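## Task

Pull the stand's spring pin, raise the post by 4 holes (10.2 cm) and push the pin back in to lock it there. The post must never fall, and lowering it quickly also counts as failure even if a gripper holds it. The wooden block has to finish resting on the post's top plate. One or both robots may work. At the end release everything and move away. No robot may fall or be left leaning, and the result must stay in place with no robot supporting it.

## Robot and tools

Robots: two identical Hello Robot Stretch 3 units, r1 and r2. Each has a two-wheel base (0.33 m long, 0.34 m wide) with a passive rear omni wheel, a lift on a mast, and one telescoping arm pointing out of the robot's RIGHT side, ending in a wrist (yaw, pitch, roll) and a two-finger gripper. The base cannot slide sideways, so the gripper reaches forward or back only by driving. Turning on the spot pivots about the wheel midpoint, 0.05 m behind the front edge. With the arm retracted and wrist folded, a turn sweeps a 0.28 m radius; an unfolded level wrist reaches beyond that.

Frames: base frame origin on the floor between the drive wheels, x forward, y left, z up. hand_pose is in this frame, located where the closed fingertips meet; with wrist joints at zero its x axis points up, y back toward the mast, z to the robot's rear. The odometry frame is the base frame as it stood when the scene began. Each robot reports in its own frames, so only images, lidar_m, wrist_depth_mm and head_depth_mm reveal where the robots sit relative to each other.

Tool execute_actions: argument actions is a list holding one action object, or empty to just read state and pictures. The action is keyed by robot name, r1 and/or r2. Per robot:
- base: exactly one of translate_m (relative offset in metres from where the base last reported itself, forward positive, -1 to 1) or rotate_rad (relative turn in radians, left/counter-clockwise positive, -3.2 to 3.2).
- joints: absolute targets by name. lift_m 0 to 1.1 (arm height on mast); arm_m 0 to 0.52 (extension); wrist_yaw_rad -1.345 to 4.42 (0 along the arm, positive toward the front, 3.0 folded over the base); wrist_pitch_rad -1.57 to 0.451 (0 level, negative tips fingers down); wrist_roll_rad -2.911 to 2.911 (0 fingers side by side); gripper_m -0.089 to 0.179 (larger is wider; real tip gap is 0.007 to 0.025 less; zero gap below 0.007); head_pan_rad -3.953 to 1.73 (0 forward, positive left, -1.57 looks along the arm); head_tilt_rad -1.53 to 0.419 (negative down). Done tolerances: lift and arm ±0.004, wrist yaw/roll ±0.02, pitch ±0.05, gripper ±0.004, head ±0.02.
- contact_limits: only arm_m, a motor effort percent 1 to 100 at which the arm motion halts with contact_stop; lower is gentler, too low stops instantly. It also caps the arm's holding force until the next action.
cameras: list from r1_head_camera, r1_nav_camera, r1_wrist_camera, r2_head_camera, r2_nav_camera, r2_wrist_camera, or all; omitted/null means all, [] means none. An unknown key, camera or out-of-range number rejects the whole call. Motions in one action start together; an action runs at most 15 s. Anything left out may keep pushing toward its earlier target without showing in the statuses. If a result reports a stop, later calls in the same reply are skipped.

wait: seconds 0 to 10; commands nothing and returns the same readout. zoom_image: camera name and region [x0, y0, x1, y1] in pixels from the top-left of that camera's latest full image, at most 504 by 504. finished_scene: scene number (1 or 2); irreversible, ends the scene and reports success, so only call it once the goal holds on its own.

Result lines: pictures names the cameras in image order. joint_positions gives current values. base_status and joint_status tell how each motion ended: done (for the base, wheels turned the commanded amount even if slipping), off_target (stopped short, may still push), contact_stop, time_out, torque_fault. After the last three the old target is dropped. on_its_own covers things not commanded this call; its held at is a target, not a position, and it flags unusual resting effort (likely load or pushing). motor_effort is percent of max, positive toward larger values, peak in brackets; readings carry fixed bias and noise. lidar_m: 12 distances in metres in 30-degree sectors, first straight ahead then counter-clockwise (4th left, 7th behind, 10th right), scan plane 0.17 m above floor, range 0.15 to 12, - for nothing; own body can hide sectors 5, 6, 9, 10 when the lift is low; other robots appear. wrist_depth_mm (45 to 1000) and head_depth_mm (280 to 4000, image sideways): 7x7 grids of median depth from top-left. base_odometry counts wheel turns only; turned_by_wheels and turned_by_imu give turning since the last result; base_tilt in degrees, forward and right positive, with a fixed bias up to about 4.

Behaviour: arm and lift halt and go slack when pushing firmly into something; a slack lift may sink under load or be pushed up by closing fingers on a surface. Base, wrist and head never stop on contact. Wrist servos under sustained strain switch off for 10 s. To grip, command gripper_m below the object's width; to release, go at least 0.02 above the touching value; nothing reports whether you hold something. Full base speed (0.30 m/s, 1.9 rad/s) needs lift below 0.30, arm below 0.03, yaw above 2.54; otherwise 0.10 m/s, 0.63 rad/s. Fold or unfold the wrist only with lift 0.32 to 0.95, pitch -0.4, roll near 0; after folding the lift may go down to 0.25. With yaw below -0.4 keep pitch at -0.5 or lower. The world keeps moving while you think; robots hold the last command.

Avoid: the post falling or being lowered quickly, dropped or slipping objects, hard knocks, and robots pressing on each other (bases in contact press hard after millimetres; the two bases travel slightly different distances). Pushing with the gripper above about 0.45 m, pushing again after a contact_stop, or driving while gripping something fixed can tip a robot; if snagged, reverse in short steps, free the gripper, and lower the lift to about 0.2 if still leaning. A loose object may occasionally be nudged by something else.

Each tool is called in YAML: its name, and indented under it one key for each argument.

## Session

execute_actions:
  actions: []

Scene clock: 0.00 s.
r1.base_odometry: x=+0.000 y=+0.000 heading=+0.000 (m, m, rad; r1's odometry frame)
r1.turned_by_wheels: +0.000 (rad since the last result)
r1.turned_by_imu: +0.000 (rad since the last result)
r1.base_tilt: forward=+0.5 right=-0.5 (deg)
r1.lidar_m: 1.22 1.08 1.08 1.27 1.33 1.34 1.58 2.83 2.59 2.44 3.46 2.07
r1.head_depth_mm: 1786 1809 1835 1877 1914 1934 1960 / 1593 1631 1650 1667 1689 1716 1744 / 1464 1467 1481 1509 1520 1561 1560 / 1325 1334 1351 1363 1384 1405 1417 / 1224 1231 1243 1255 1269 1283 1300 / 1137 1138 1143 1163 1169 1182 1197 / 1057 1061 1075 1084 1092 1102 1113
r1.base_status: not commanded
r1.joint_positions: lift_m=+0.483 arm_m=+0.002 wrist_yaw_rad=+2.903 wrist_pitch_rad=-0.478 wrist_roll_rad=+0.015 gripper_m=+0.037 head_pan_rad=+0.010 head_tilt_rad=-0.017
r1.joint_status: not commanded
r1.motor_effort: left_wheel=+0 right_wheel=+0 lift_m=+35 arm_m=-1 wrist_yaw_rad=+0 wrist_pitch_rad=+6 wrist_roll_rad=-1 gripper_m=+0 head_pan_rad=+0 head_tilt_rad=+2 (%)
r1.hand_pose: x=+0.0299 y=+0.0637 z=+0.4824 quat_wxyz=(+0.249, +0.707, +0.083, +0.657) (m; r1's base frame)
r1.wrist_depth_mm: - - - - - 941 852 / - - - - - - 901 / - - - - - - 955 / 987 - - - - - - / 851 - 926 901 919 941 961 / 714 - - 768 790 789 805 / 630 632 653 658 636 680 692
r2.base_odometry: x=+0.000 y=+0.000 heading=+0.000 (m, m, rad; r2's odometry frame)
r2.turned_by_wheels: +0.000 (rad since the last result)
r2.turned_by_imu: +0.000 (rad since the last result)
r2.base_tilt: forward=-0.5 right=-0.8 (deg)
r2.lidar_m: 2.42 2.57 3.13 1.18 2.84 4.71 2.08 1.60 1.57 1.67 2.42 2.68
r2.head_depth_mm: 1755 2600 2660 2636 2627 2620 2363 / 1771 2580 2855 2825 2817 2796 2355 / 1769 2606 3003 3024 2984 2954 2352 / 1766 2619 3258 3279 3244 3120 2358 / 1779 2610 3510 3527 3474 3369 2319 / 1769 2633 3821 3770 3775 3616 2338 / 1788 2616 3859 3802 3776 3117 2133
r2.base_status: not commanded
r2.joint_positions: lift_m=+0.491 arm_m=+0.002 wrist_yaw_rad=+3.017 wrist_pitch_rad=-0.524 wrist_roll_rad=-0.005 gripper_m=+0.037 head_pan_rad=+0.005 head_tilt_rad=+0.011
r2.joint_status: not commanded
r2.motor_effort: left_wheel=+0 right_wheel=+0 lift_m=+22 arm_m=+0 wrist_yaw_rad=+0 wrist_pitch_rad=+5 wrist_roll_rad=+0 gripper_m=+0 head_pan_rad=+0 head_tilt_rad=+1 (%)
r2.hand_pose: x=+0.0049 y=+0.0614 z=+0.4810 quat_wxyz=(+0.225, +0.691, +0.141, +0.672) (m; r2's base frame)
r2.wrist_depth_mm: - - - - - - - / - - - - - - - / - - - - - - - / 926 951 973 958 957 952 993 / 796 825 - 838 829 833 823 / 696 695 - 697 725 704 703 / 606 619 602 609 619 610 621
pictures: r1_head_camera (sideways: a quarter turn clockwise sets it upright), r1_nav_camera (sideways: a quarter turn counterclockwise sets it upright), r1_wrist_camera, r2_head_camera (sideways: a quarter turn clockwise sets it upright), r2_nav_camera (sideways: a quarter turn counterclockwise sets it upright), r2_wrist_camera
Images, in order (width x height): r1_head_camera 896x504, r1_nav_camera 672x504, r1_wrist_camera 644x364, r2_head_camera 896x504, r2_nav_camera 672x504, r2_wrist_camera 644x364.

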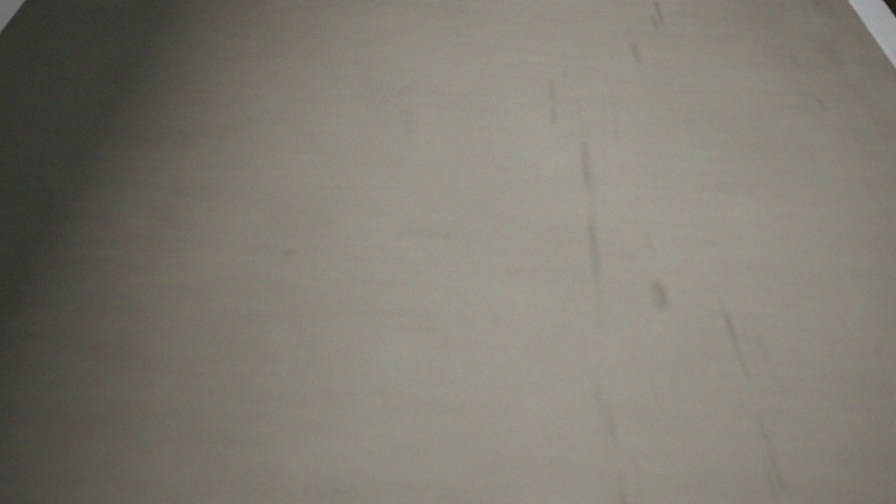

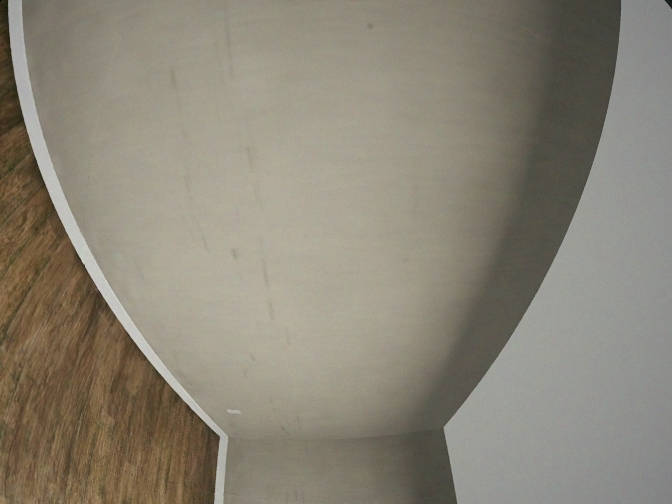

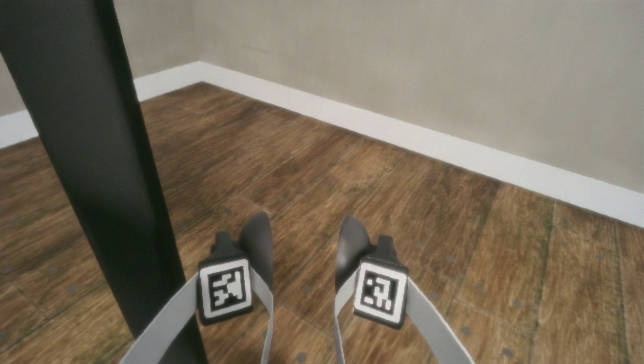

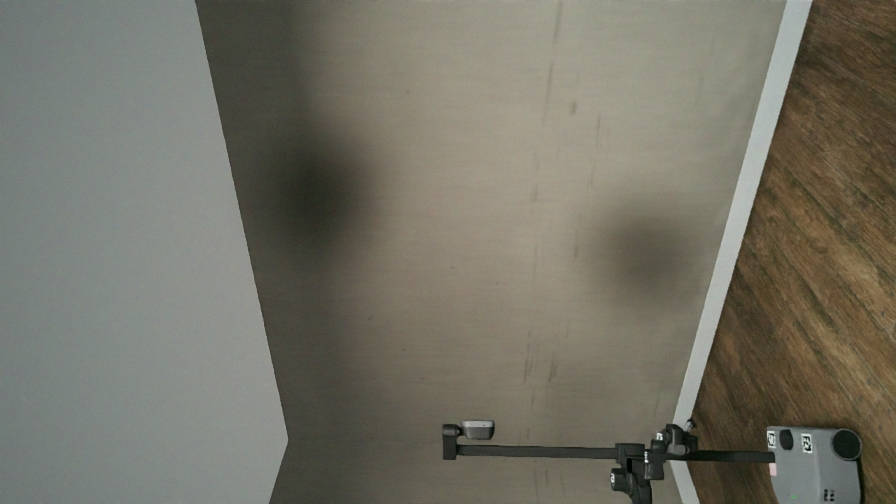

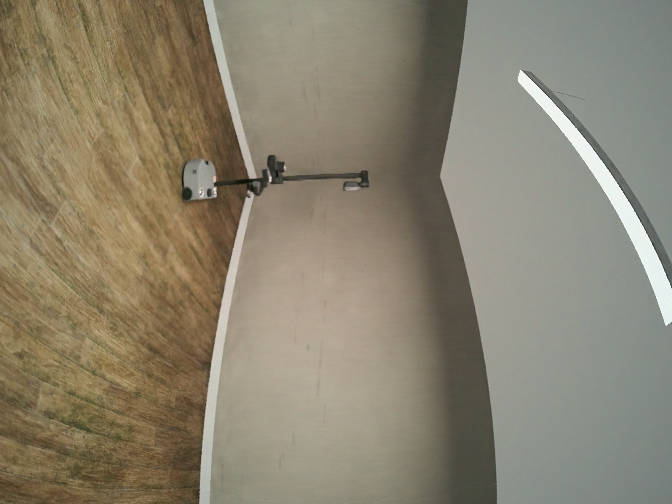

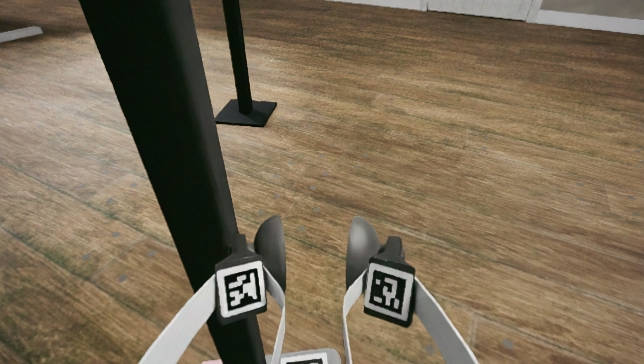

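execute_actions:
  actions:
    - {"r1":{"joints":{"head_pan_rad":-2.0,"head_tilt_rad":-0.4}},"r2":{"joints":{"head_pan_rad":1.57,"head_tilt_rad":-0.5}}}
  cameras: ["r1_head_camera","r1_nav_camera","r2_head_camera","r2_nav_camera"]

Scene clock: 3.37 s.
r1.base_odometry: x=+0.000 y=+0.000 heading=+0.000 (m, m, rad; r1's odometry frame)
r1.turned_by_wheels: +0.000 (rad since the last result)
r1.turned_by_imu: +0.001 (rad since the last result)
r1.base_tilt: forward=+0.5 right=-0.8 (deg)
r1.lidar_m: 1.23 1.08 1.08 1.27 1.34 1.34 1.58 2.83 2.59 2.43 3.46 2.07
r1.head_depth_mm: - - - 3308 2325 1785 1454 / - - - 3294 2313 1776 1461 / - - - 3073 2312 1788 1443 / - - - 3265 2277 1771 1436 / - - - 3270 2301 1766 1437 / - - - 3318 2287 1760 1448 / - - - 3070 2282 1761 1433
r1.base_status: not commanded
r1.joint_positions: lift_m=+0.483 arm_m=+0.002 wrist_yaw_rad=+2.903 wrist_pitch_rad=-0.478 wrist_roll_rad=+0.015 gripper_m=+0.037 head_pan_rad=-1.993 head_tilt_rad=-0.395
r1.joint_status: all done
r1.motor_effort: left_wheel=-1(1) right_wheel=-1(0) lift_m=+36(36) arm_m=-1(1) wrist_yaw_rad=+1(1) wrist_pitch_rad=+6(6) wrist_roll_rad=+0(1) gripper_m=+0(0) head_pan_rad=-2(30) head_tilt_rad=-1(27) (%)
r1.hand_pose: x=+0.0299 y=+0.0637 z=+0.4824 quat_wxyz=(+0.249, +0.707, +0.083, +0.657) (m; r1's base frame)
r1.wrist_depth_mm: - - - - - 958 853 / - - - - - - 895 / - - - - - - 958 / - - - - - - - / 833 - 940 901 892 941 951 / 722 - - 759 776 774 798 / 637 646 633 656 653 683 690
r2.base_odometry: x=+0.000 y=+0.000 heading=+0.000 (m, m, rad; r2's odometry frame)
r2.turned_by_wheels: +0.000 (rad since the last result)
r2.turned_by_imu: +0.000 (rad since the last result)
r2.base_tilt: forward=-0.5 right=-0.8 (deg)
r2.lidar_m: 2.43 2.58 3.14 1.17 2.85 4.72 2.08 1.60 1.57 1.67 2.42 2.68
r2.head_depth_mm: 2767 2950 3170 2914 2107 1629 1327 / 2910 3142 3372 2928 2081 1614 1319 / 3072 3328 3609 2902 2077 1611 1316 / 3290 3567 3862 2902 2063 1613 1319 / 3438 3808 - 2745 1916 1576 1315 / 3806 - - 2882 2054 1592 1306 / - - - 2810 2049 1595 1325
r2.base_status: not commanded
r2.joint_positions: lift_m=+0.491 arm_m=+0.002 wrist_yaw_rad=+3.017 wrist_pitch_rad=-0.524 wrist_roll_rad=-0.005 gripper_m=+0.037 head_pan_rad=+1.563 head_tilt_rad=-0.493
r2.joint_status: all done
r2.motor_effort: left_wheel=-1(0) right_wheel=+0(0) lift_m=+22(22) arm_m=+0(0) wrist_yaw_rad=+0(1) wrist_pitch_rad=+5(5) wrist_roll_rad=+0(0) gripper_m=+0(0) head_pan_rad=+2(30) head_tilt_rad=-3(25) (%)
r2.hand_pose: x=+0.0049 y=+0.0614 z=+0.4810 quat_wxyz=(+0.225, +0.691, +0.141, +0.672) (m; r2's base frame)
r2.wrist_depth_mm: - - - - - - - / - - - - - - - / - - - - - - - / 940 992 970 974 976 985 998 / 798 794 - 824 838 817 821 / 687 705 - 700 729 712 702 / 606 619 594 633 612 606 632
pictures: r1_head_camera (sideways: a quarter turn clockwise sets it upright), r1_nav_camera (sideways: a quarter turn counterclockwise sets it upright), r2_head_camera (sideways: a quarter turn clockwise sets it upright), r2_nav_camera (sideways: a quarter turn counterclockwise sets it upright)
Images, in order (width x height): r1_head_camera 896x504, r1_nav_camera 672x504, r2_head_camera 896x504, r2_nav_camera 672x504.

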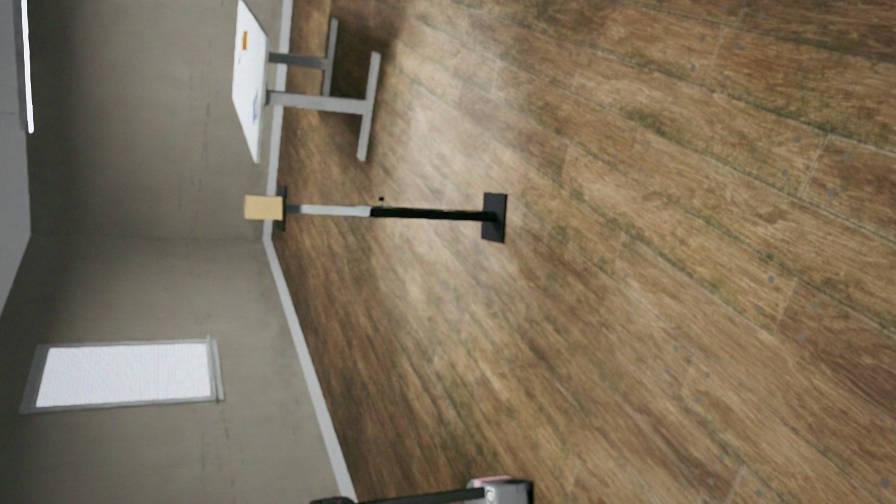

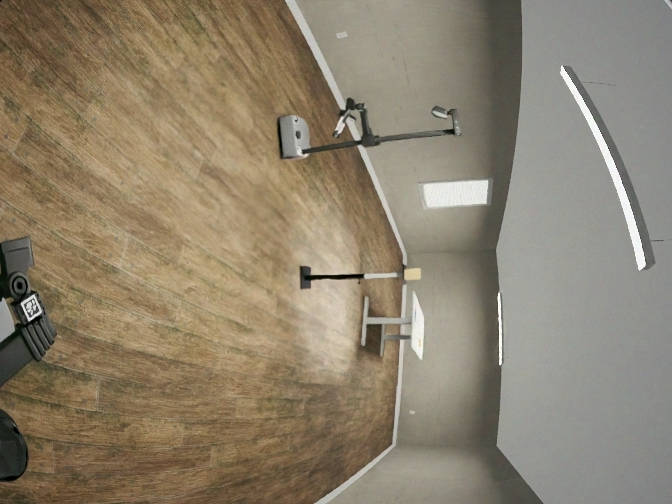

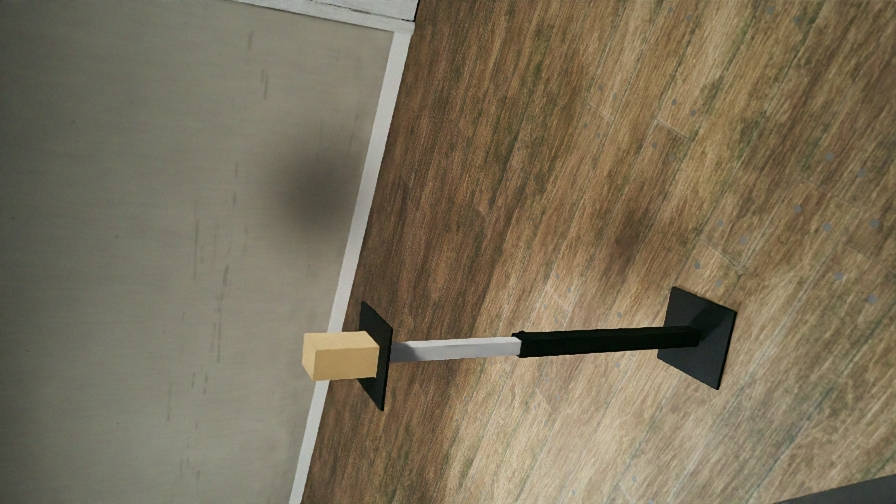

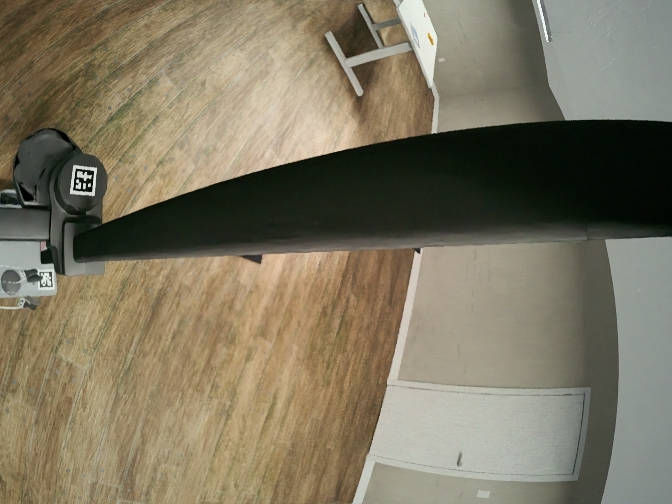

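execute_actions:
  actions:
    - {"r1":{"base":{"rotate_rad":0.8},"joints":{"lift_m":0.27}},"r2":{"base":{"rotate_rad":2.2},"joints":{"lift_m":0.27}}}
  cameras: []

execute_actions:
  actions:
    - {"r1":{"base":{"translate_m":-1}},"r2":{"base":{"translate_m":0.68}}}
  cameras: []

execute_actions:
  actions:
    - {"r1":{"base":{"translate_m":-1}},"r2":{"base":{"rotate_rad":0.69},"joints":{"lift_m":0.75,"head_pan_rad":-1.57,"head_tilt_rad":-0.7}}}
  cameras: []

execute_actions:
  actions:
    - {"r1":{"base":{"translate_m":-0.6},"joints":{"head_tilt_rad":-0.75,"head_pan_rad":-1.4}},"r2":{"joints":{"wrist_pitch_rad":-0.4,"wrist_yaw_rad":0,"gripper_m":0.12}}}

Scene clock: 19.93 s.
r1.base_odometry: x=+0.000 y=+0.000 heading=+0.800 (m, m, rad; r1's odometry frame)
r1.turned_by_wheels: +0.800 (rad since the last result)
r1.turned_by_imu: +0.802 (rad since the last result)
r1.base_tilt: forward=+0.5 right=-0.5 (deg)
r1.lidar_m: 1.08 1.13 1.38 1.34 1.41 1.94 6.33 2.59 2.45 3.45 1.47 1.11
r1.head_depth_mm: 3403 3687 - 2556 2322 1793 1457 / 3358 3629 3862 3301 2302 1770 1444 / 3195 3491 3756 3344 2302 1770 1444 / 3094 3397 3536 3285 2278 1779 1436 / 3071 3216 3503 3266 2310 1767 1446 / 2942 3170 3385 3261 2287 1759 1429 / 2867 3092 3314 3220 2273 1766 1426
r1.base_status: done
r1.joint_positions: lift_m=+0.270 arm_m=+0.002 wrist_yaw_rad=+2.903 wrist_pitch_rad=-0.479 wrist_roll_rad=+0.015 gripper_m=+0.037 head_pan_rad=-1.993 head_tilt_rad=-0.395
r1.joint_status: all done
r1.motor_effort: left_wheel=-2(5) right_wheel=+2(7) lift_m=+26(30) arm_m=-1(0) wrist_yaw_rad=+1(0) wrist_pitch_rad=+7(7) wrist_roll_rad=+0(0) gripper_m=+0(0) head_pan_rad=-2(2) head_tilt_rad=-2(3) (%)
r1.hand_pose: x=+0.0299 y=+0.0636 z=+0.2696 quat_wxyz=(+0.249, +0.707, +0.083, +0.657) (m; r1's base frame)
r1.wrist_depth_mm: - - - - - - - / - - - - - - - / 767 819 862 897 901 928 - / 658 667 680 712 706 728 746 / 532 - 589 566 584 608 604 / 480 - - 490 502 510 519 / - - - 421 417 433 450
r2.base_odometry: x=+0.000 y=+0.000 heading=+2.200 (m, m, rad; r2's odometry frame)
r2.turned_by_wheels: +2.200 (rad since the last result)
r2.turned_by_imu: +2.239 (rad since the last result)
r2.base_tilt: forward=-0.5 right=-0.8 (deg)
r2.lidar_m: 2.85 3.64 1.91 1.57 1.57 1.74 2.70 2.68 2.43 3.16 3.14 1.17
r2.head_depth_mm: 1604 1767 1969 2186 2095 1622 1328 / 1543 1681 1854 2096 2091 1608 1325 / 1483 1613 1786 1964 2080 1612 1322 / 1420 1551 1700 1882 1991 1600 1316 / 1377 1487 1622 1788 1947 1605 1314 / 1322 1428 1558 1720 1877 1598 1317 / 1275 1383 1506 1642 1806 1591 1325
r2.base_status: done
r2.joint_positions: lift_m=+0.270 arm_m=+0.002 wrist_yaw_rad=+3.017 wrist_pitch_rad=-0.525 wrist_roll_rad=-0.005 gripper_m=+0.037 head_pan_rad=+1.563 head_tilt_rad=-0.494
r2.joint_status: all done
r2.motor_effort: left_wheel=-2(6) right_wheel=+1(6) lift_m=+17(19) arm_m=+0(0) wrist_yaw_rad=+0(0) wrist_pitch_rad=+5(5) wrist_roll_rad=+0(0) gripper_m=+0(0) head_pan_rad=+2(2) head_tilt_rad=-2(3) (%)
r2.hand_pose: x=+0.0049 y=+0.0612 z=+0.2598 quat_wxyz=(+0.226, +0.691, +0.141, +0.672) (m; r2's base frame)
r2.wrist_depth_mm: - - - - - - - / - - - - - - - / 765 759 765 787 771 785 794 / 625 624 626 620 631 624 628 / 515 522 - 539 532 529 524 / 460 - - - 467 456 448 / - - - - 393 392 395
pictures: none
No camera images: the call's "cameras" was empty. Leave "cameras" out to get every camera's image.

Scene clock: 24.87 s.
r1.base_odometry: x=-0.697 y=-0.717 heading=+0.800 (m, m, rad; r1's odometry frame)
r1.turned_by_wheels: +0.000 (rad since the last result)
r1.turned_by_imu: -0.002 (rad since the last result)
r1.base_tilt: forward=+0.4 right=-0.6 (deg)
r1.lidar_m: 2.08 1.88 1.42 1.38 1.41 2.04 3.52 1.67 2.01 3.40 2.85 2.14
r1.head_depth_mm: 3422 3593 3954 2781 2052 1766 1461 / 3306 3541 3790 3108 2140 1779 1450 / 3236 3455 3699 3299 2267 1789 1443 / 3111 3325 3542 3251 2299 1754 1435 / 3017 3245 3396 3258 2282 1770 1431 / 2888 3078 3287 3307 2273 1750 1436 / 2809 3018 3186 3211 2281 1770 1434
r1.base_status: done
r1.joint_positions: lift_m=+0.270 arm_m=+0.002 wrist_yaw_rad=+2.903 wrist_pitch_rad=-0.479 wrist_roll_rad=+0.015 gripper_m=+0.037 head_pan_rad=-1.993 head_tilt_rad=-0.396
r1.joint_status: not commanded
r1.motor_effort: left_wheel=-2(10) right_wheel=+1(5) lift_m=+27(27) arm_m=+0(0) wrist_yaw_rad=+0(1) wrist_pitch_rad=+7(7) wrist_roll_rad=+0(0) gripper_m=+0(0) head_pan_rad=-2(1) head_tilt_rad=-2(2) (%)
r1.hand_pose: x=+0.0299 y=+0.0635 z=+0.2695 quat_wxyz=(+0.249, +0.707, +0.083, +0.657) (m; r1's base frame)
r1.wrist_depth_mm: - - - - - - - / - - - - - - - / 785 860 866 885 929 964 - / 649 665 693 693 707 749 749 / 529 - 586 576 594 602 616 / 483 - - 486 507 507 506 / - - - 423 421 434 444
r2.base_odometry: x=-0.400 y=+0.550 heading=+2.200 (m, m, rad; r2's odometry frame)
r2.turned_by_wheels: +0.000 (rad since the last result)
r2.turned_by_imu: +0.003 (rad since the last result)
r2.base_tilt: forward=-0.5 right=-0.9 (deg)
r2.lidar_m: 2.17 4.15 2.18 1.80 1.80 2.00 3.21 3.31 1.99 2.08 0.67 3.25
r2.head_depth_mm: 1835 2019 2241 2496 2092 1623 1328 / 1778 1936 2134 2399 2074 1610 1326 / 1700 1850 2025 2289 2090 1613 1317 / 1643 1775 1948 2163 2039 1610 1320 / 1579 1709 1866 2058 2050 1605 1321 / 1520 1647 1795 1968 2044 1611 1309 / 1468 1590 1728 1888 1982 1594 1328
r2.base_status: done
r2.joint_positions: lift_m=+0.270 arm_m=+0.002 wrist_yaw_rad=+3.017 wrist_pitch_rad=-0.525 wrist_roll_rad=-0.005 gripper_m=+0.037 head_pan_rad=+1.563 head_tilt_rad=-0.494
r2.joint_status: not commanded
r2.motor_effort: left_wheel=-2(5) right_wheel=+1(7) lift_m=+17(17) arm_m=+0(0) wrist_yaw_rad=-1(1) wrist_pitch_rad=+5(5) wrist_roll_rad=+0(0) gripper_m=+0(1) head_pan_rad=+3(3) head_tilt_rad=-3(3) (%)
r2.hand_pose: x=+0.0049 y=+0.0612 z=+0.2598 quat_wxyz=(+0.226, +0.691, +0.141, +0.672) (m; r2's base frame)
r2.wrist_depth_mm: - - - - - - - / - - - - - - - / 771 752 776 766 790 799 792 / 610 616 612 633 630 624 653 / 523 516 - 543 534 521 529 / 457 - - - 460 453 449 / - - - - 393 399 395
pictures: none
No camera images: the call's "cameras" was empty. Leave "cameras" out to get every camera's image.

Scene clock: 30.07 s.
r1.base_odometry: x=-1.394 y=-1.434 heading=+0.800 (m, m, rad; r1's odometry frame)
r1.turned_by_wheels: +0.000 (rad since the last result)
r1.turned_by_imu: -0.002 (rad since the last result)
r1.base_tilt: forward=+0.5 right=-0.6 (deg)
r1.lidar_m: 3.09 1.94 1.44 1.40 1.49 2.10 3.73 2.54 0.94 1.55 3.55 3.19
r1.head_depth_mm: 3416 3550 3946 3361 2336 1768 1455 / 3283 3535 3818 3319 2315 1792 1443 / 3176 3404 3560 967 2124 1622 1360 / 3097 3253 3506 3282 2331 1773 1430 / 2945 3150 3362 3289 2309 1717 1438 / 2851 3049 3189 2880 2179 1658 1429 / 2786 2926 1515 3241 2280 1702 1433
r1.base_status: done
r1.joint_positions: lift_m=+0.270 arm_m=+0.002 wrist_yaw_rad=+2.903 wrist_pitch_rad=-0.479 wrist_roll_rad=+0.015 gripper_m=+0.037 head_pan_rad=-1.993 head_tilt_rad=-0.396
r1.joint_status: not commanded
r1.motor_effort: left_wheel=-2(9) right_wheel=+1(7) lift_m=+27(27) arm_m=-1(1) wrist_yaw_rad=+1(0) wrist_pitch_rad=+7(7) wrist_roll_rad=+0(0) gripper_m=+0(0) head_pan_rad=-2(2) head_tilt_rad=-1(2) (%)
r1.hand_pose: x=+0.0298 y=+0.0635 z=+0.2695 quat_wxyz=(+0.249, +0.707, +0.083, +0.657) (m; r1's base frame)
r1.wrist_depth_mm: - - - - - - - / - - - - - - - / 766 855 876 909 906 942 - / 639 662 670 693 726 734 754 / 537 - 592 566 591 610 610 / 471 - - 478 516 511 518 / - - - 426 423 435 439
r2.base_odometry: x=-0.400 y=+0.550 heading=+2.890 (m, m, rad; r2's odometry frame)
r2.turned_by_wheels: +0.690 (rad since the last result)
r2.turned_by_imu: +0.702 (rad since the last result)
r2.base_tilt: forward=-0.4 right=-0.8 (deg)
r2.lidar_m: 3.11 1.98 1.79 1.80 2.21 3.30 3.32 3.24 1.53 0.67 3.61 2.17
r2.head_depth_mm: 2478 2704 2857 1867 1703 1399 1246 / 2563 2845 2871 2035 1676 1396 1245 / 2629 2904 711 829 1585 1363 1234 / 2733 3080 2843 2016 1676 1343 1237 / 2810 3202 2813 2077 1664 1383 1234 / 2950 3344 2791 2076 1660 1381 1179 / 3078 3430 2778 2070 1659 1381 1182
r2.base_status: done
r2.joint_positions: lift_m=+0.750 arm_m=+0.002 wrist_yaw_rad=+3.017 wrist_pitch_rad=-0.525 wrist_roll_rad=-0.005 gripper_m=+0.037 head_pan_rad=-1.563 head_tilt_rad=-0.692
r2.joint_status: all done
r2.motor_effort: left_wheel=-1(6) right_wheel=+2(5) lift_m=+27(28) arm_m=+0(0) wrist_yaw_rad=+0(1) wrist_pitch_rad=+5(5) wrist_roll_rad=+0(0) gripper_m=+0(0) head_pan_rad=-1(31) head_tilt_rad=-4(19) (%)
r2.hand_pose: x=+0.0049 y=+0.0612 z=+0.7391 quat_wxyz=(+0.226, +0.691, +0.141, +0.672) (m; r2's base frame)
r2.wrist_depth_mm: - - - - - - - / - - - - - - - / - - - - - - - / - - - - - - - / - - - - - - - / 992 - - - - - - / 879 883 851 881 858 871 862
pictures: none
No camera images: the call's "cameras" was empty. Leave "cameras" out to get every camera's image.

Scene clock: 33.70 s.
r1.base_odometry: x=-1.812 y=-1.865 heading=+0.800 (m, m, rad; r1's odometry frame)
r1.turned_by_wheels: +0.000 (rad since the last result)
r1.turned_by_imu: -0.001 (rad since the last result)
r1.base_tilt: forward=+0.4 right=-0.8 (deg)
r1.lidar_m: 3.69 1.97 1.45 1.44 1.52 2.12 3.15 1.97 3.45 0.85 3.50 3.81
r1.head_depth_mm: 2817 3010 2347 1854 1572 1338 1180 / 2922 3060 2333 1887 1565 1355 1184 / 2983 1217 2264 1828 1556 1346 1183 / 1282 918 1883 1767 1490 1336 1174 / 3102 3128 2339 1818 1585 1343 1185 / 3219 3115 2336 1900 1582 1357 1184 / 3317 3066 2346 1872 1563 1350 1185
r1.base_status: done
r1.joint_positions: lift_m=+0.270 arm_m=+0.002 wrist_yaw_rad=+2.903 wrist_pitch_rad=-0.479 wrist_roll_rad=+0.015 gripper_m=+0.037 head_pan_rad=-1.407 head_tilt_rad=-0.741
r1.joint_status: all done
r1.motor_effort: left_wheel=-2(8) right_wheel=+1(6) lift_m=+27(27) arm_m=+0(0) wrist_yaw_rad=-1(0) wrist_pitch_rad=+7(7) wrist_roll_rad=+0(0) gripper_m=+0(0) head_pan_rad=+3(26) head_tilt_rad=-4(27) (%)
r1.hand_pose: x=+0.0298 y=+0.0635 z=+0.2695 quat_wxyz=(+0.249, +0.707, +0.083, +0.657) (m; r1's base frame)
r1.wrist_depth_mm: - - - - - - - / - - - - - - - / 775 855 874 906 916 957 980 / 661 683 666 690 702 746 752 / 537 - 586 572 588 595 618 / 477 - - 488 501 508 517 / - - - 426 419 431 447
r2.base_odometry: x=-0.400 y=+0.550 heading=+2.890 (m, m, rad; r2's odometry frame)
r2.turned_by_wheels: +0.000 (rad since the last result)
r2.turned_by_imu: +0.000 (rad since the last result)
r2.base_tilt: forward=-0.5 right=-0.8 (deg)
r2.lidar_m: 3.10 1.98 1.79 1.81 2.20 3.30 3.31 3.23 2.92 0.67 3.59 2.18
r2.head_depth_mm: 2482 2727 2880 2124 1689 1401 1245 / 2553 2802 2860 2019 1694 1394 1250 / 2592 2896 711 829 1573 1357 - / 2698 3044 2563 1904 1668 1424 - / 2827 3200 2814 2086 1674 1361 1185 / 2939 3334 2820 2067 1664 1386 1174 / 3055 3473 2791 2079 1645 1377 1182
r2.base_status: not commanded
r2.joint_positions: lift_m=+0.750 arm_m=+0.002 wrist_yaw_rad=+0.003 wrist_pitch_rad=-0.421 wrist_roll_rad=-0.005 gripper_m=+0.120 head_pan_rad=-1.563 head_tilt_rad=-0.692
r2.joint_status: all done
r2.motor_effort: left_wheel=-1(2) right_wheel=+1(1) lift_m=+27(26) arm_m=+0(0) wrist_yaw_rad=-4(3) wrist_pitch_rad=+8(10) wrist_roll_rad=+0(0) gripper_m=+0(81) head_pan_rad=-2(2) head_tilt_rad=-4(3) (%)
r2.hand_pose: x=-0.0209 y=-0.3709 z=+0.7618 quat_wxyz=(+0.694, +0.149, -0.689, -0.147) (m; r2's base frame)
r2.wrist_depth_mm: - - - - - - - / - - - - - - - / - - - - - - - / - - - - - - - / - - - - - - - / - - - - - - - / 946 911 915 904 951 900 953
pictures: r1_head_camera (sideways: a quarter turn clockwise sets it upright), r1_nav_camera (sideways: a quarter turn counterclockwise sets it upright), r1_wrist_camera, r2_head_camera (sideways: a quarter turn clockwise sets it upright), r2_nav_camera (sideways: a quarter turn counterclockwise sets it upright), r2_wrist_camera
Images, in order (width x height): r1_head_camera 896x504, r1_nav_camera 672x504, r1_wrist_camera 644x364, r2_head_camera 896x504, r2_nav_camera 672x504, r2_wrist_camera 644x364.

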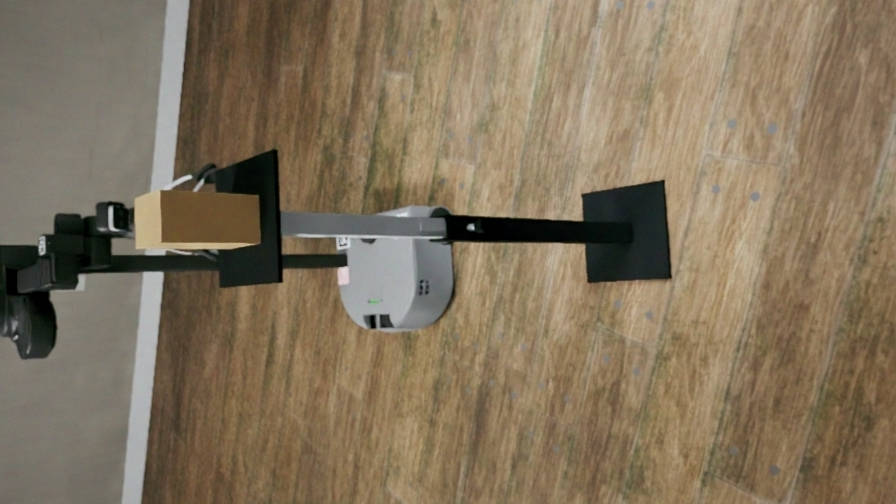

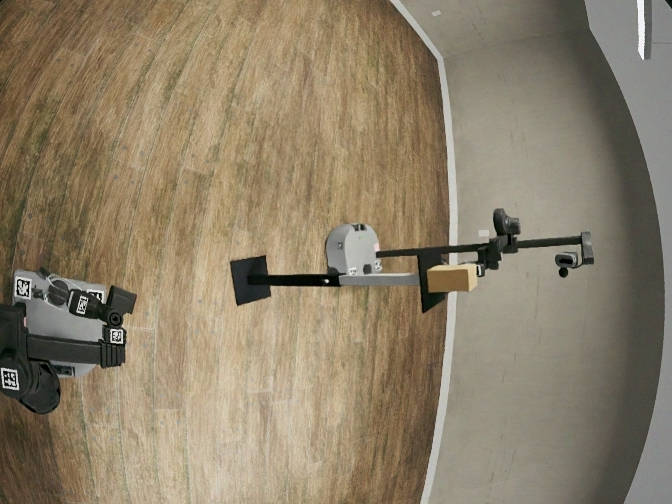

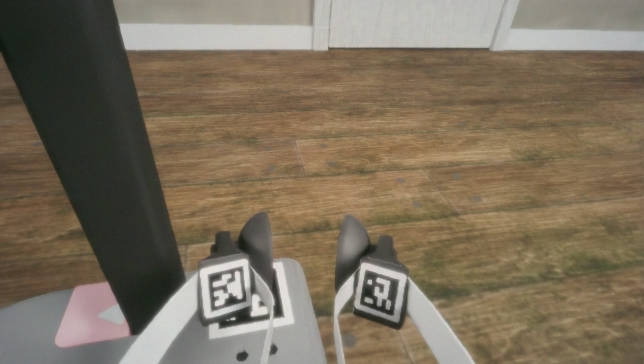

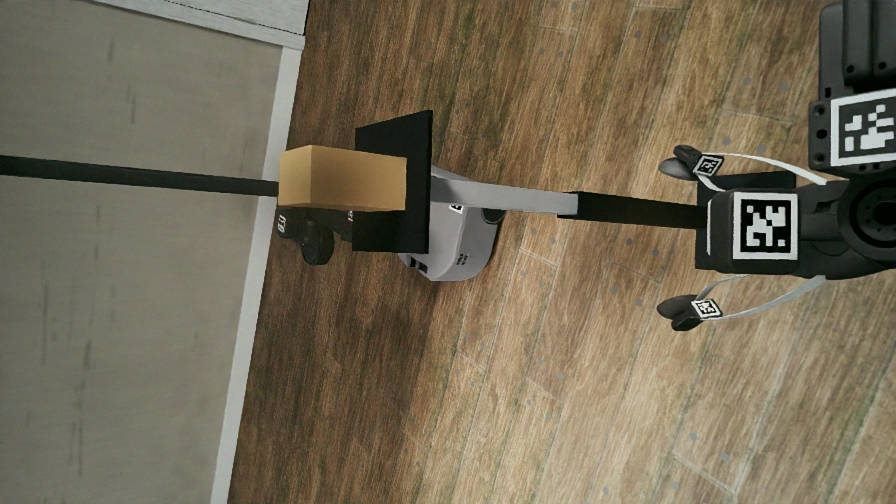

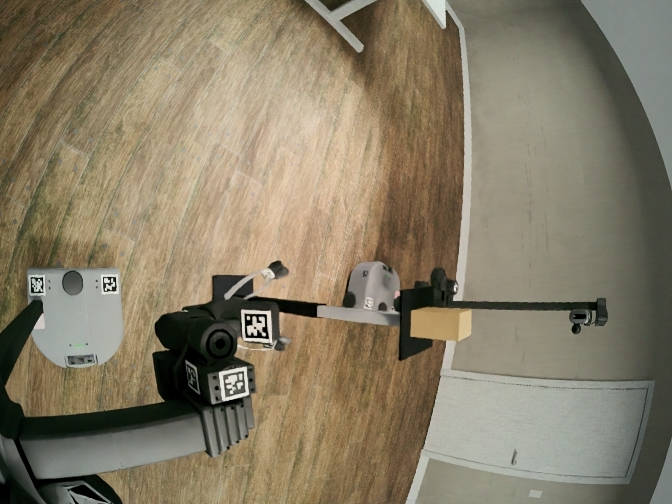

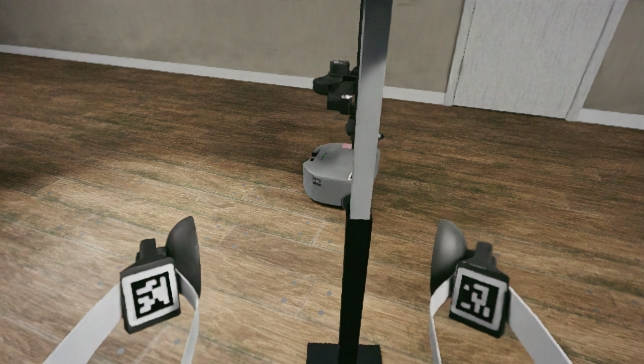

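execute_actions:
  actions:
    - {"r1":{"base":{"rotate_rad":0.25},"joints":{"lift_m":0.46,"wrist_pitch_rad":-0.4,"head_pan_rad":-1.57}},"r2":{"base":{"translate_m":-0.05},"joints":{"lift_m":0.68,"wrist_pitch_rad":0}}}
  cameras: []

execute_actions:
  actions:
    - {"r1":{"base":{"translate_m":-0.09},"joints":{"wrist_yaw_rad":0,"gripper_m":0.1}},"r2":{"joints":{"arm_m":0.15}}}
  cameras: []

execute_actions:
  actions:
    - {"r1":{"joints":{"wrist_pitch_rad":0,"arm_m":0.15}}}
  cameras: ["r1_head_camera","r1_wrist_camera","r2_head_camera","r2_wrist_camera"]

Scene clock: 42.67 s.
r1.base_odometry: x=-1.812 y=-1.865 heading=+1.050 (m, m, rad; r1's odometry frame)
r1.turned_by_wheels: +0.250 (rad since the last result)
r1.turned_by_imu: +0.250 (rad since the last result)
r1.base_tilt: forward=+0.5 right=-0.8 (deg)
r1.lidar_m: 2.78 1.63 1.44 1.44 1.69 3.04 1.96 3.83 3.35 0.85 3.93 3.70
r1.head_depth_mm: 2874 3071 2356 1878 1557 1349 1176 / 2950 2993 2255 1875 1559 1354 1179 / 2899 836 1908 1765 1496 1350 1181 / 1402 2976 2224 1773 1565 1351 1179 / 3201 3091 2349 1878 1565 1349 1184 / 3322 3095 2378 1876 1572 1354 1177 / 3438 3126 2342 1881 1567 1338 1191
r1.base_status: done
r1.joint_positions: lift_m=+0.460 arm_m=+0.002 wrist_yaw_rad=+2.903 wrist_pitch_rad=-0.420 wrist_roll_rad=+0.015 gripper_m=+0.037 head_pan_rad=-1.563 head_tilt_rad=-0.741
r1.joint_status: all done
r1.motor_effort: left_wheel=-2(8) right_wheel=+1(8) lift_m=+45(45) arm_m=-1(1) wrist_yaw_rad=+0(2) wrist_pitch_rad=+9(10) wrist_roll_rad=+0(0) gripper_m=+1(1) head_pan_rad=-2(12) head_tilt_rad=-3(4) (%)
r1.hand_pose: x=+0.0317 y=+0.0711 z=+0.4719 quat_wxyz=(+0.229, +0.709, +0.063, +0.664) (m; r1's base frame)
r1.wrist_depth_mm: - - - - - - - / - - - - - - - / - - - - - - - / - - - - - - - / 864 - 920 937 959 950 988 / 748 - - 781 795 784 821 / 637 642 646 657 651 688 687
r2.base_odometry: x=-0.352 y=+0.537 heading=+2.890 (m, m, rad; r2's odometry frame)
r2.turned_by_wheels: +0.000 (rad since the last result)
r2.turned_by_imu: +0.000 (rad since the last result)
r2.base_tilt: forward=-0.5 right=-0.9 (deg)
r2.lidar_m: 3.15 2.00 1.81 1.83 2.22 3.27 3.29 3.23 2.91 0.67 3.58 2.21
r2.head_depth_mm: 2451 2719 2865 2125 1696 1402 1195 / 2529 2806 2815 2122 1685 1397 1219 / 2557 2891 2477 1844 1676 1378 1215 / 2711 2907 823 850 1631 1313 - / 2807 3136 2813 2011 1667 1377 1183 / 2928 3295 2816 2100 1662 1382 1175 / 3047 3430 2804 2074 1653 1377 1177
r2.base_status: done
r2.joint_positions: lift_m=+0.680 arm_m=+0.002 wrist_yaw_rad=+0.002 wrist_pitch_rad=-0.024 wrist_roll_rad=-0.005 gripper_m=+0.120 head_pan_rad=-1.563 head_tilt_rad=-0.692
r2.joint_status: all done
r2.motor_effort: left_wheel=-2(5) right_wheel=+2(3) lift_m=+17(24) arm_m=+0(0) wrist_yaw_rad=-3(4) wrist_pitch_rad=+9(10) wrist_roll_rad=+0(0) gripper_m=+0(0) head_pan_rad=-3(3) head_tilt_rad=-3(4) (%)
r2.hand_pose: x=-0.0209 y=-0.4025 z=+0.7889 quat_wxyz=(+0.709, +0.009, -0.705, -0.008) (m; r2's base frame)
r2.wrist_depth_mm: - - - 383 - - - / - - - 393 - - - / - - - - - - - / - - - - - - - / - - - - - - - / - - - - - - - / - - - - - - -
pictures: none
No camera images: the call's "cameras" was empty. Leave "cameras" out to get every camera's image.

Scene clock: 45.13 s.
r1.base_odometry: x=-1.857 y=-1.943 heading=+1.050 (m, m, rad; r1's odometry frame)
r1.turned_by_wheels: +0.000 (rad since the last result)
r1.turned_by_imu: +0.000 (rad since the last result)
r1.base_tilt: forward=+0.4 right=-0.7 (deg)
r1.lidar_m: 2.83 1.66 1.47 1.47 1.72 3.10 1.88 3.81 3.33 0.85 3.91 3.80
r1.head_depth_mm: 2821 3005 2348 1871 1567 1351 1178 / 2891 3115 2335 1869 1564 1346 1179 / 3015 2984 2273 1896 1567 1342 1177 / 1473 824 1836 1747 1533 1340 1178 / 3128 3100 2315 1820 1562 1343 1187 / 3321 3124 2365 1890 1585 1356 1184 / 3451 3102 2346 1883 1559 1341 1187
r1.base_status: done
r1.joint_positions: lift_m=+0.460 arm_m=+0.002 wrist_yaw_rad=+0.003 wrist_pitch_rad=-0.420 wrist_roll_rad=+0.015 gripper_m=+0.100 head_pan_rad=-1.563 head_tilt_rad=-0.741
r1.joint_status: all done
r1.motor_effort: left_wheel=-2(7) right_wheel=+1(2) lift_m=+44(43) arm_m=-1(0) wrist_yaw_rad=-1(3) wrist_pitch_rad=+9(9) wrist_roll_rad=+0(0) gripper_m=+0(80) head_pan_rad=-2(2) head_tilt_rad=-4(3) (%)
r1.hand_pose: x=-0.0209 y=-0.3708 z=+0.4719 quat_wxyz=(+0.687, +0.148, -0.696, -0.148) (m; r1's base frame)
r1.wrist_depth_mm: - - - - - - - / - - - - - - - / - - - - - - - / - - - - - - - / 869 928 907 912 982 - 976 / 748 - 745 774 770 831 848 / 633 636 655 659 673 672 697
r2.base_odometry: x=-0.352 y=+0.537 heading=+2.890 (m, m, rad; r2's odometry frame)
r2.turned_by_wheels: +0.000 (rad since the last result)
r2.turned_by_imu: +0.000 (rad since the last result)
r2.base_tilt: forward=-0.5 right=-0.8 (deg)
r2.lidar_m: 3.14 2.00 1.81 1.83 2.23 3.25 3.28 3.23 2.90 0.67 3.59 2.21
r2.head_depth_mm: 2442 2689 2843 2124 1693 1402 1209 / 2539 2823 2874 2122 1684 - - / 2621 2938 2718 1951 1680 - 1166 / 2644 2945 822 851 1726 1343 1181 / 2824 3091 2665 1954 1660 1379 1185 / 2900 3292 2800 2068 1659 1379 1185 / 3045 3413 2763 2085 1662 1375 1181
r2.base_status: not commanded
r2.joint_positions: lift_m=+0.680 arm_m=+0.150 wrist_yaw_rad=+0.001 wrist_pitch_rad=-0.023 wrist_roll_rad=-0.005 gripper_m=+0.120 head_pan_rad=-1.563 head_tilt_rad=-0.692
r2.joint_status: all done
r2.motor_effort: left_wheel=-1(1) right_wheel=+2(2) lift_m=+17(17) arm_m=+3(2) wrist_yaw_rad=-2(4) wrist_pitch_rad=+9(9) wrist_roll_rad=+0(0) gripper_m=+0(0) head_pan_rad=-2(2) head_tilt_rad=-3(3) (%)
r2.hand_pose: x=-0.0211 y=-0.5503 z=+0.7891 quat_wxyz=(+0.709, +0.009, -0.705, -0.008) (m; r2's base frame)
r2.wrist_depth_mm: - - - 245 - - - / - - - 248 - - - / - - - 316 - - - / - - - - - - - / - - - - - - - / - - - - - - - / - - - - - - -
pictures: none
No camera images: the call's "cameras" was empty. Leave "cameras" out to get every camera's image.

Scene clock: 47.47 s.
r1.base_odometry: x=-1.857 y=-1.943 heading=+1.050 (m, m, rad; r1's odometry frame)
r1.turned_by_wheels: +0.000 (rad since the last result)
r1.turned_by_imu: +0.000 (rad since the last result)
r1.base_tilt: forward=+0.5 right=-0.6 (deg)
r1.lidar_m: 2.84 1.66 1.47 1.46 1.72 3.08 1.88 3.83 3.32 0.85 3.93 3.79
r1.head_depth_mm: 2836 2982 2333 1873 1567 1342 1179 / 2904 3063 2335 1878 1583 1350 - / 2980 2951 2236 1874 1561 1392 - / 1480 826 1833 1753 1544 1367 1182 / 3063 3130 2342 1831 1563 1342 1177 / 3386 3074 2386 1885 1558 1344 1189 / 3479 3131 2335 1874 1564 1357 1183
r1.base_status: not commanded
r1.joint_positions: lift_m=+0.460 arm_m=+0.150 wrist_yaw_rad=+0.002 wrist_pitch_rad=-0.024 wrist_roll_rad=+0.015 gripper_m=+0.100 head_pan_rad=-1.563 head_tilt_rad=-0.741
r1.joint_status: all done
r1.motor_effort: left_wheel=-2(2) right_wheel=+2(2) lift_m=+44(44) arm_m=+7(9) wrist_yaw_rad=-2(0) wrist_pitch_rad=+10(11) wrist_roll_rad=+0(0) gripper_m=-1(0) head_pan_rad=-2(2) head_tilt_rad=-4(4) (%)
r1.hand_pose: x=-0.0211 y=-0.5501 z=+0.5682 quat_wxyz=(+0.702, +0.009, -0.712, -0.008) (m; r1's base frame)
r1.wrist_depth_mm: - - - - - - - / - - - - - - - / - - - - - - - / - - - - - - - / - - - - - - - / - - - - - - - / - 987 - - - - -
r2.base_odometry: x=-0.352 y=+0.537 heading=+2.890 (m, m, rad; r2's odometry frame)
r2.turned_by_wheels: +0.000 (rad since the last result)
r2.turned_by_imu: +0.000 (rad since the last result)
r2.base_tilt: forward=-0.5 right=-0.8 (deg)
r2.lidar_m: 3.13 2.00 1.81 1.82 2.23 3.26 3.26 3.23 2.90 0.66 3.55 2.21
r2.head_depth_mm: 2439 2704 2885 2119 1695 1394 1214 / 2513 2822 2865 2108 1675 - - / 2604 2919 2695 1968 1676 - 1165 / 2662 2929 822 848 1723 1342 1188 / 2809 3096 2689 1956 1668 1377 1186 / 2961 3298 2777 2094 1657 1374 1181 / 3048 3472 2770 2076 1650 1379 1181
r2.base_status: not commanded
r2.joint_positions: lift_m=+0.680 arm_m=+0.150 wrist_yaw_rad=+0.001 wrist_pitch_rad=-0.023 wrist_roll_rad=-0.005 gripper_m=+0.120 head_pan_rad=-1.563 head_tilt_rad=-0.692
r2.joint_status: not commanded
r2.motor_effort: left_wheel=-1(1) right_wheel=+1(1) lift_m=+17(17) arm_m=+3(3) wrist_yaw_rad=-3(3) wrist_pitch_rad=+9(9) wrist_roll_rad=+0(0) gripper_m=+0(0) head_pan_rad=-3(3) head_tilt_rad=-4(4) (%)
r2.hand_pose: x=-0.0211 y=-0.5503 z=+0.7891 quat_wxyz=(+0.709, +0.009, -0.705, -0.008) (m; r2's base frame)
r2.wrist_depth_mm: - - - 242 - - - / - - - 248 - - - / - - - 319 - - - / - - - 858 - - - / - - - 862 - - - / - - - - - - - / - - - - - - -
pictures: r1_head_camera (sideways: a quarter turn clockwise sets it upright), r1_wrist_camera, r2_head_camera (sideways: a quarter turn clockwise sets it upright), r2_wrist_camera
Images, in order (width x height): r1_head_camera 896x504, r1_wrist_camera 644x364, r2_head_camera 896x504, r2_wrist_camera 644x364.

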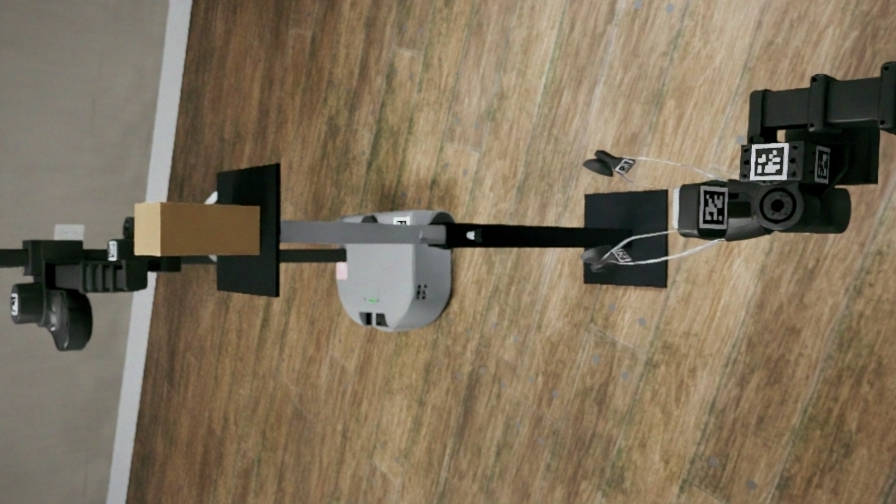

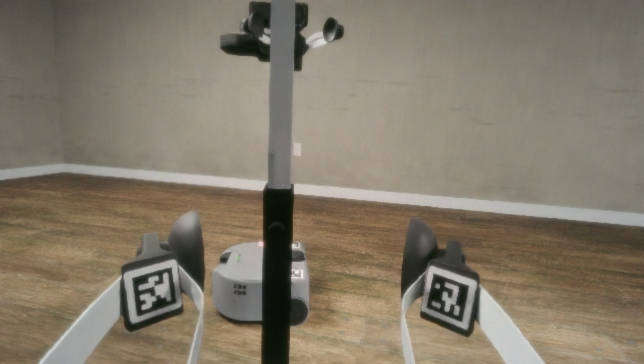

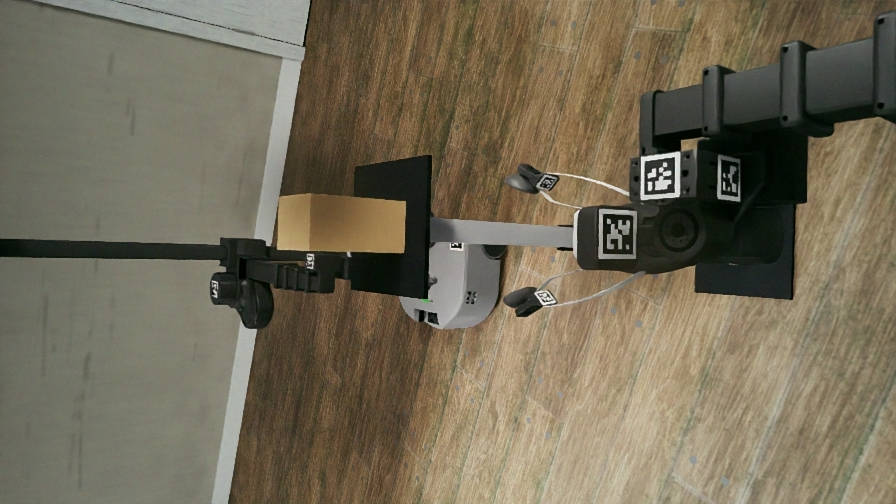

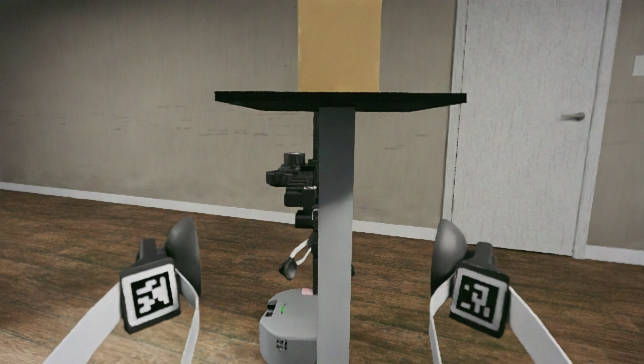

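execute_actions:
  actions:
    - {"r1":{"base":{"translate_m":0.045},"joints":{"arm_m":0.3,"lift_m":0.45}},"r2":{"base":{"translate_m":-0.015},"joints":{"lift_m":0.64,"arm_m":0.275}}}
  cameras: ["r1_head_camera","r1_wrist_camera","r2_head_camera","r2_wrist_camera"]

Scene clock: 52.57 s.
r1.base_odometry: x=-1.834 y=-1.904 heading=+1.049 (m, m, rad; r1's odometry frame)
r1.turned_by_wheels: +0.000 (rad since the last result)
r1.turned_by_imu: +0.001 (rad since the last result)
r1.base_tilt: forward=+0.3 right=-0.6 (deg)
r1.lidar_m: 2.82 1.64 1.46 1.45 1.71 3.05 1.92 3.82 3.35 0.85 3.92 3.74
r1.head_depth_mm: 2881 3014 2337 1866 1574 1342 1178 / 2937 3110 2363 1884 1561 1342 1186 / 3034 823 995 1824 1594 1298 1178 / 1445 1131 1938 1771 1540 1348 1180 / 3105 3023 2321 1821 1577 1344 1180 / 3323 3123 2336 1877 1568 1349 1179 / 3499 3098 2344 1875 1579 1353 1186
r1.base_status: done
r1.joint_positions: lift_m=+0.450 arm_m=+0.300 wrist_yaw_rad=+0.001 wrist_pitch_rad=-0.023 wrist_roll_rad=+0.015 gripper_m=+0.100 head_pan_rad=-1.563 head_tilt_rad=-0.741
r1.joint_status: all done
r1.motor_effort: left_wheel=-2(4) right_wheel=+1(7) lift_m=+26(37) arm_m=+6(7) wrist_yaw_rad=-1(1) wrist_pitch_rad=+10(10) wrist_roll_rad=+0(0) gripper_m=+0(0) head_pan_rad=-2(2) head_tilt_rad=-3(4) (%)
r1.hand_pose: x=-0.0211 y=-0.7002 z=+0.5590 quat_wxyz=(+0.702, +0.009, -0.712, -0.008) (m; r1's base frame)
r1.wrist_depth_mm: - - - 428 - - - / - - - - - - - / - - - - - - - / - - - - - - - / - - - - - - - / - - - - - - - / - 980 957 947 - - -
r2.base_odometry: x=-0.337 y=+0.534 heading=+2.890 (m, m, rad; r2's odometry frame)
r2.turned_by_wheels: +0.000 (rad since the last result)
r2.turned_by_imu: +0.000 (rad since the last result)
r2.base_tilt: forward=-0.5 right=-0.8 (deg)
r2.lidar_m: 3.15 2.00 1.82 1.83 2.23 3.24 3.26 3.23 2.90 0.67 3.58 2.21
r2.head_depth_mm: 2428 2683 2870 2119 1691 1404 1208 / 2542 2787 2859 2111 1735 1430 - / 2631 2928 2826 1974 1785 1361 1190 / 2671 2945 711 849 1609 1343 1191 / 2811 3142 2777 2011 1667 1382 1181 / 2946 3359 2796 2082 1656 1384 1182 / 3073 3456 2788 2068 1652 1381 1178
r2.base_status: done
r2.joint_positions: lift_m=+0.640 arm_m=+0.275 wrist_yaw_rad=+0.001 wrist_pitch_rad=-0.023 wrist_roll_rad=-0.005 gripper_m=+0.120 head_pan_rad=-1.563 head_tilt_rad=-0.692
r2.joint_status: all done
r2.motor_effort: left_wheel=-1(6) right_wheel=+2(2) lift_m=+17(16) arm_m=+3(4) wrist_yaw_rad=-2(2) wrist_pitch_rad=+9(9) wrist_roll_rad=+0(0) gripper_m=+0(0) head_pan_rad=-2(3) head_tilt_rad=-3(4) (%)
r2.hand_pose: x=-0.0211 y=-0.6754 z=+0.7492 quat_wxyz=(+0.709, +0.009, -0.705, -0.008) (m; r2's base frame)
r2.wrist_depth_mm: - - 190 148 187 - - / - - - 153 - - - / - - - 157 - - - / - - - 161 - - - / - - - 167 - - - / - - - 171 - - - / - - - 176 - - -
pictures: r1_head_camera (sideways: a quarter turn clockwise sets it upright), r1_wrist_camera, r2_head_camera (sideways: a quarter turn clockwise sets it upright), r2_wrist_camera
Images, in order (width x height): r1_head_camera 896x504, r1_wrist_camera 644x364, r2_head_camera 896x504, r2_wrist_camera 644x364.

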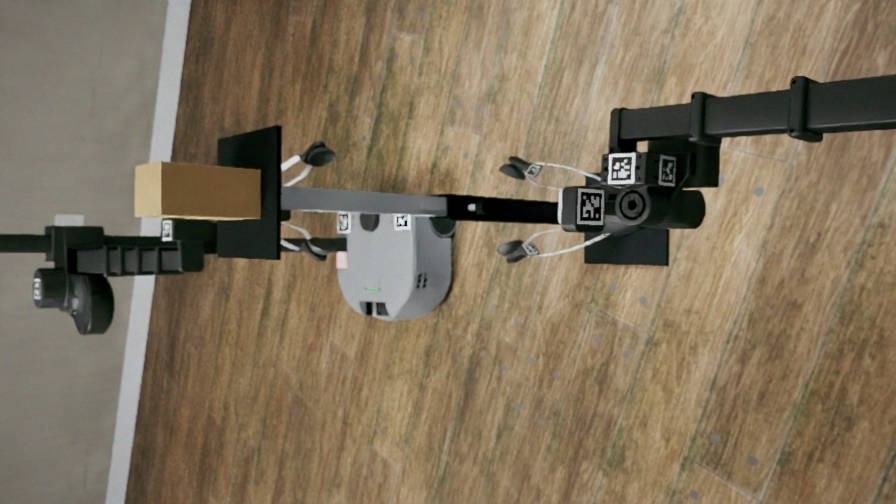

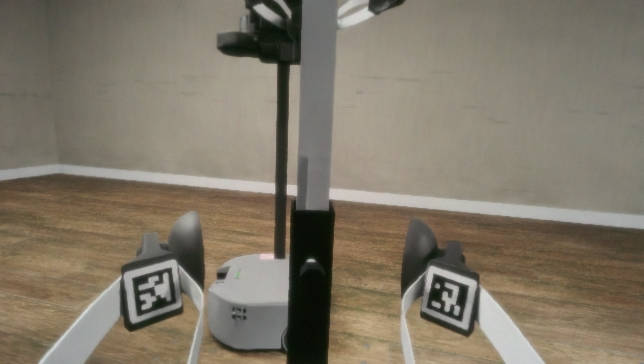

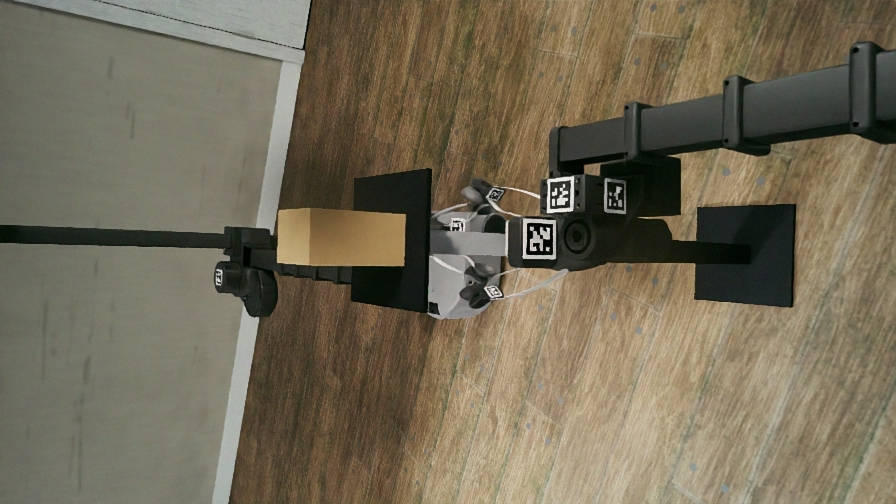

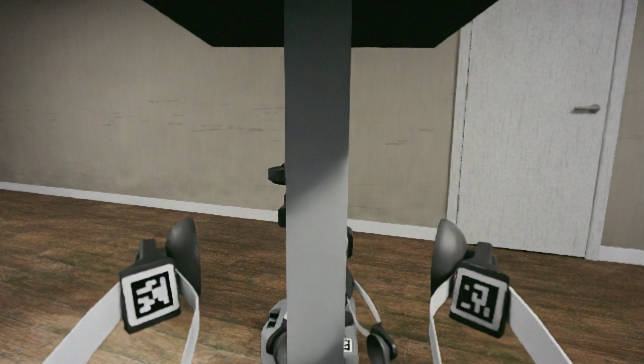

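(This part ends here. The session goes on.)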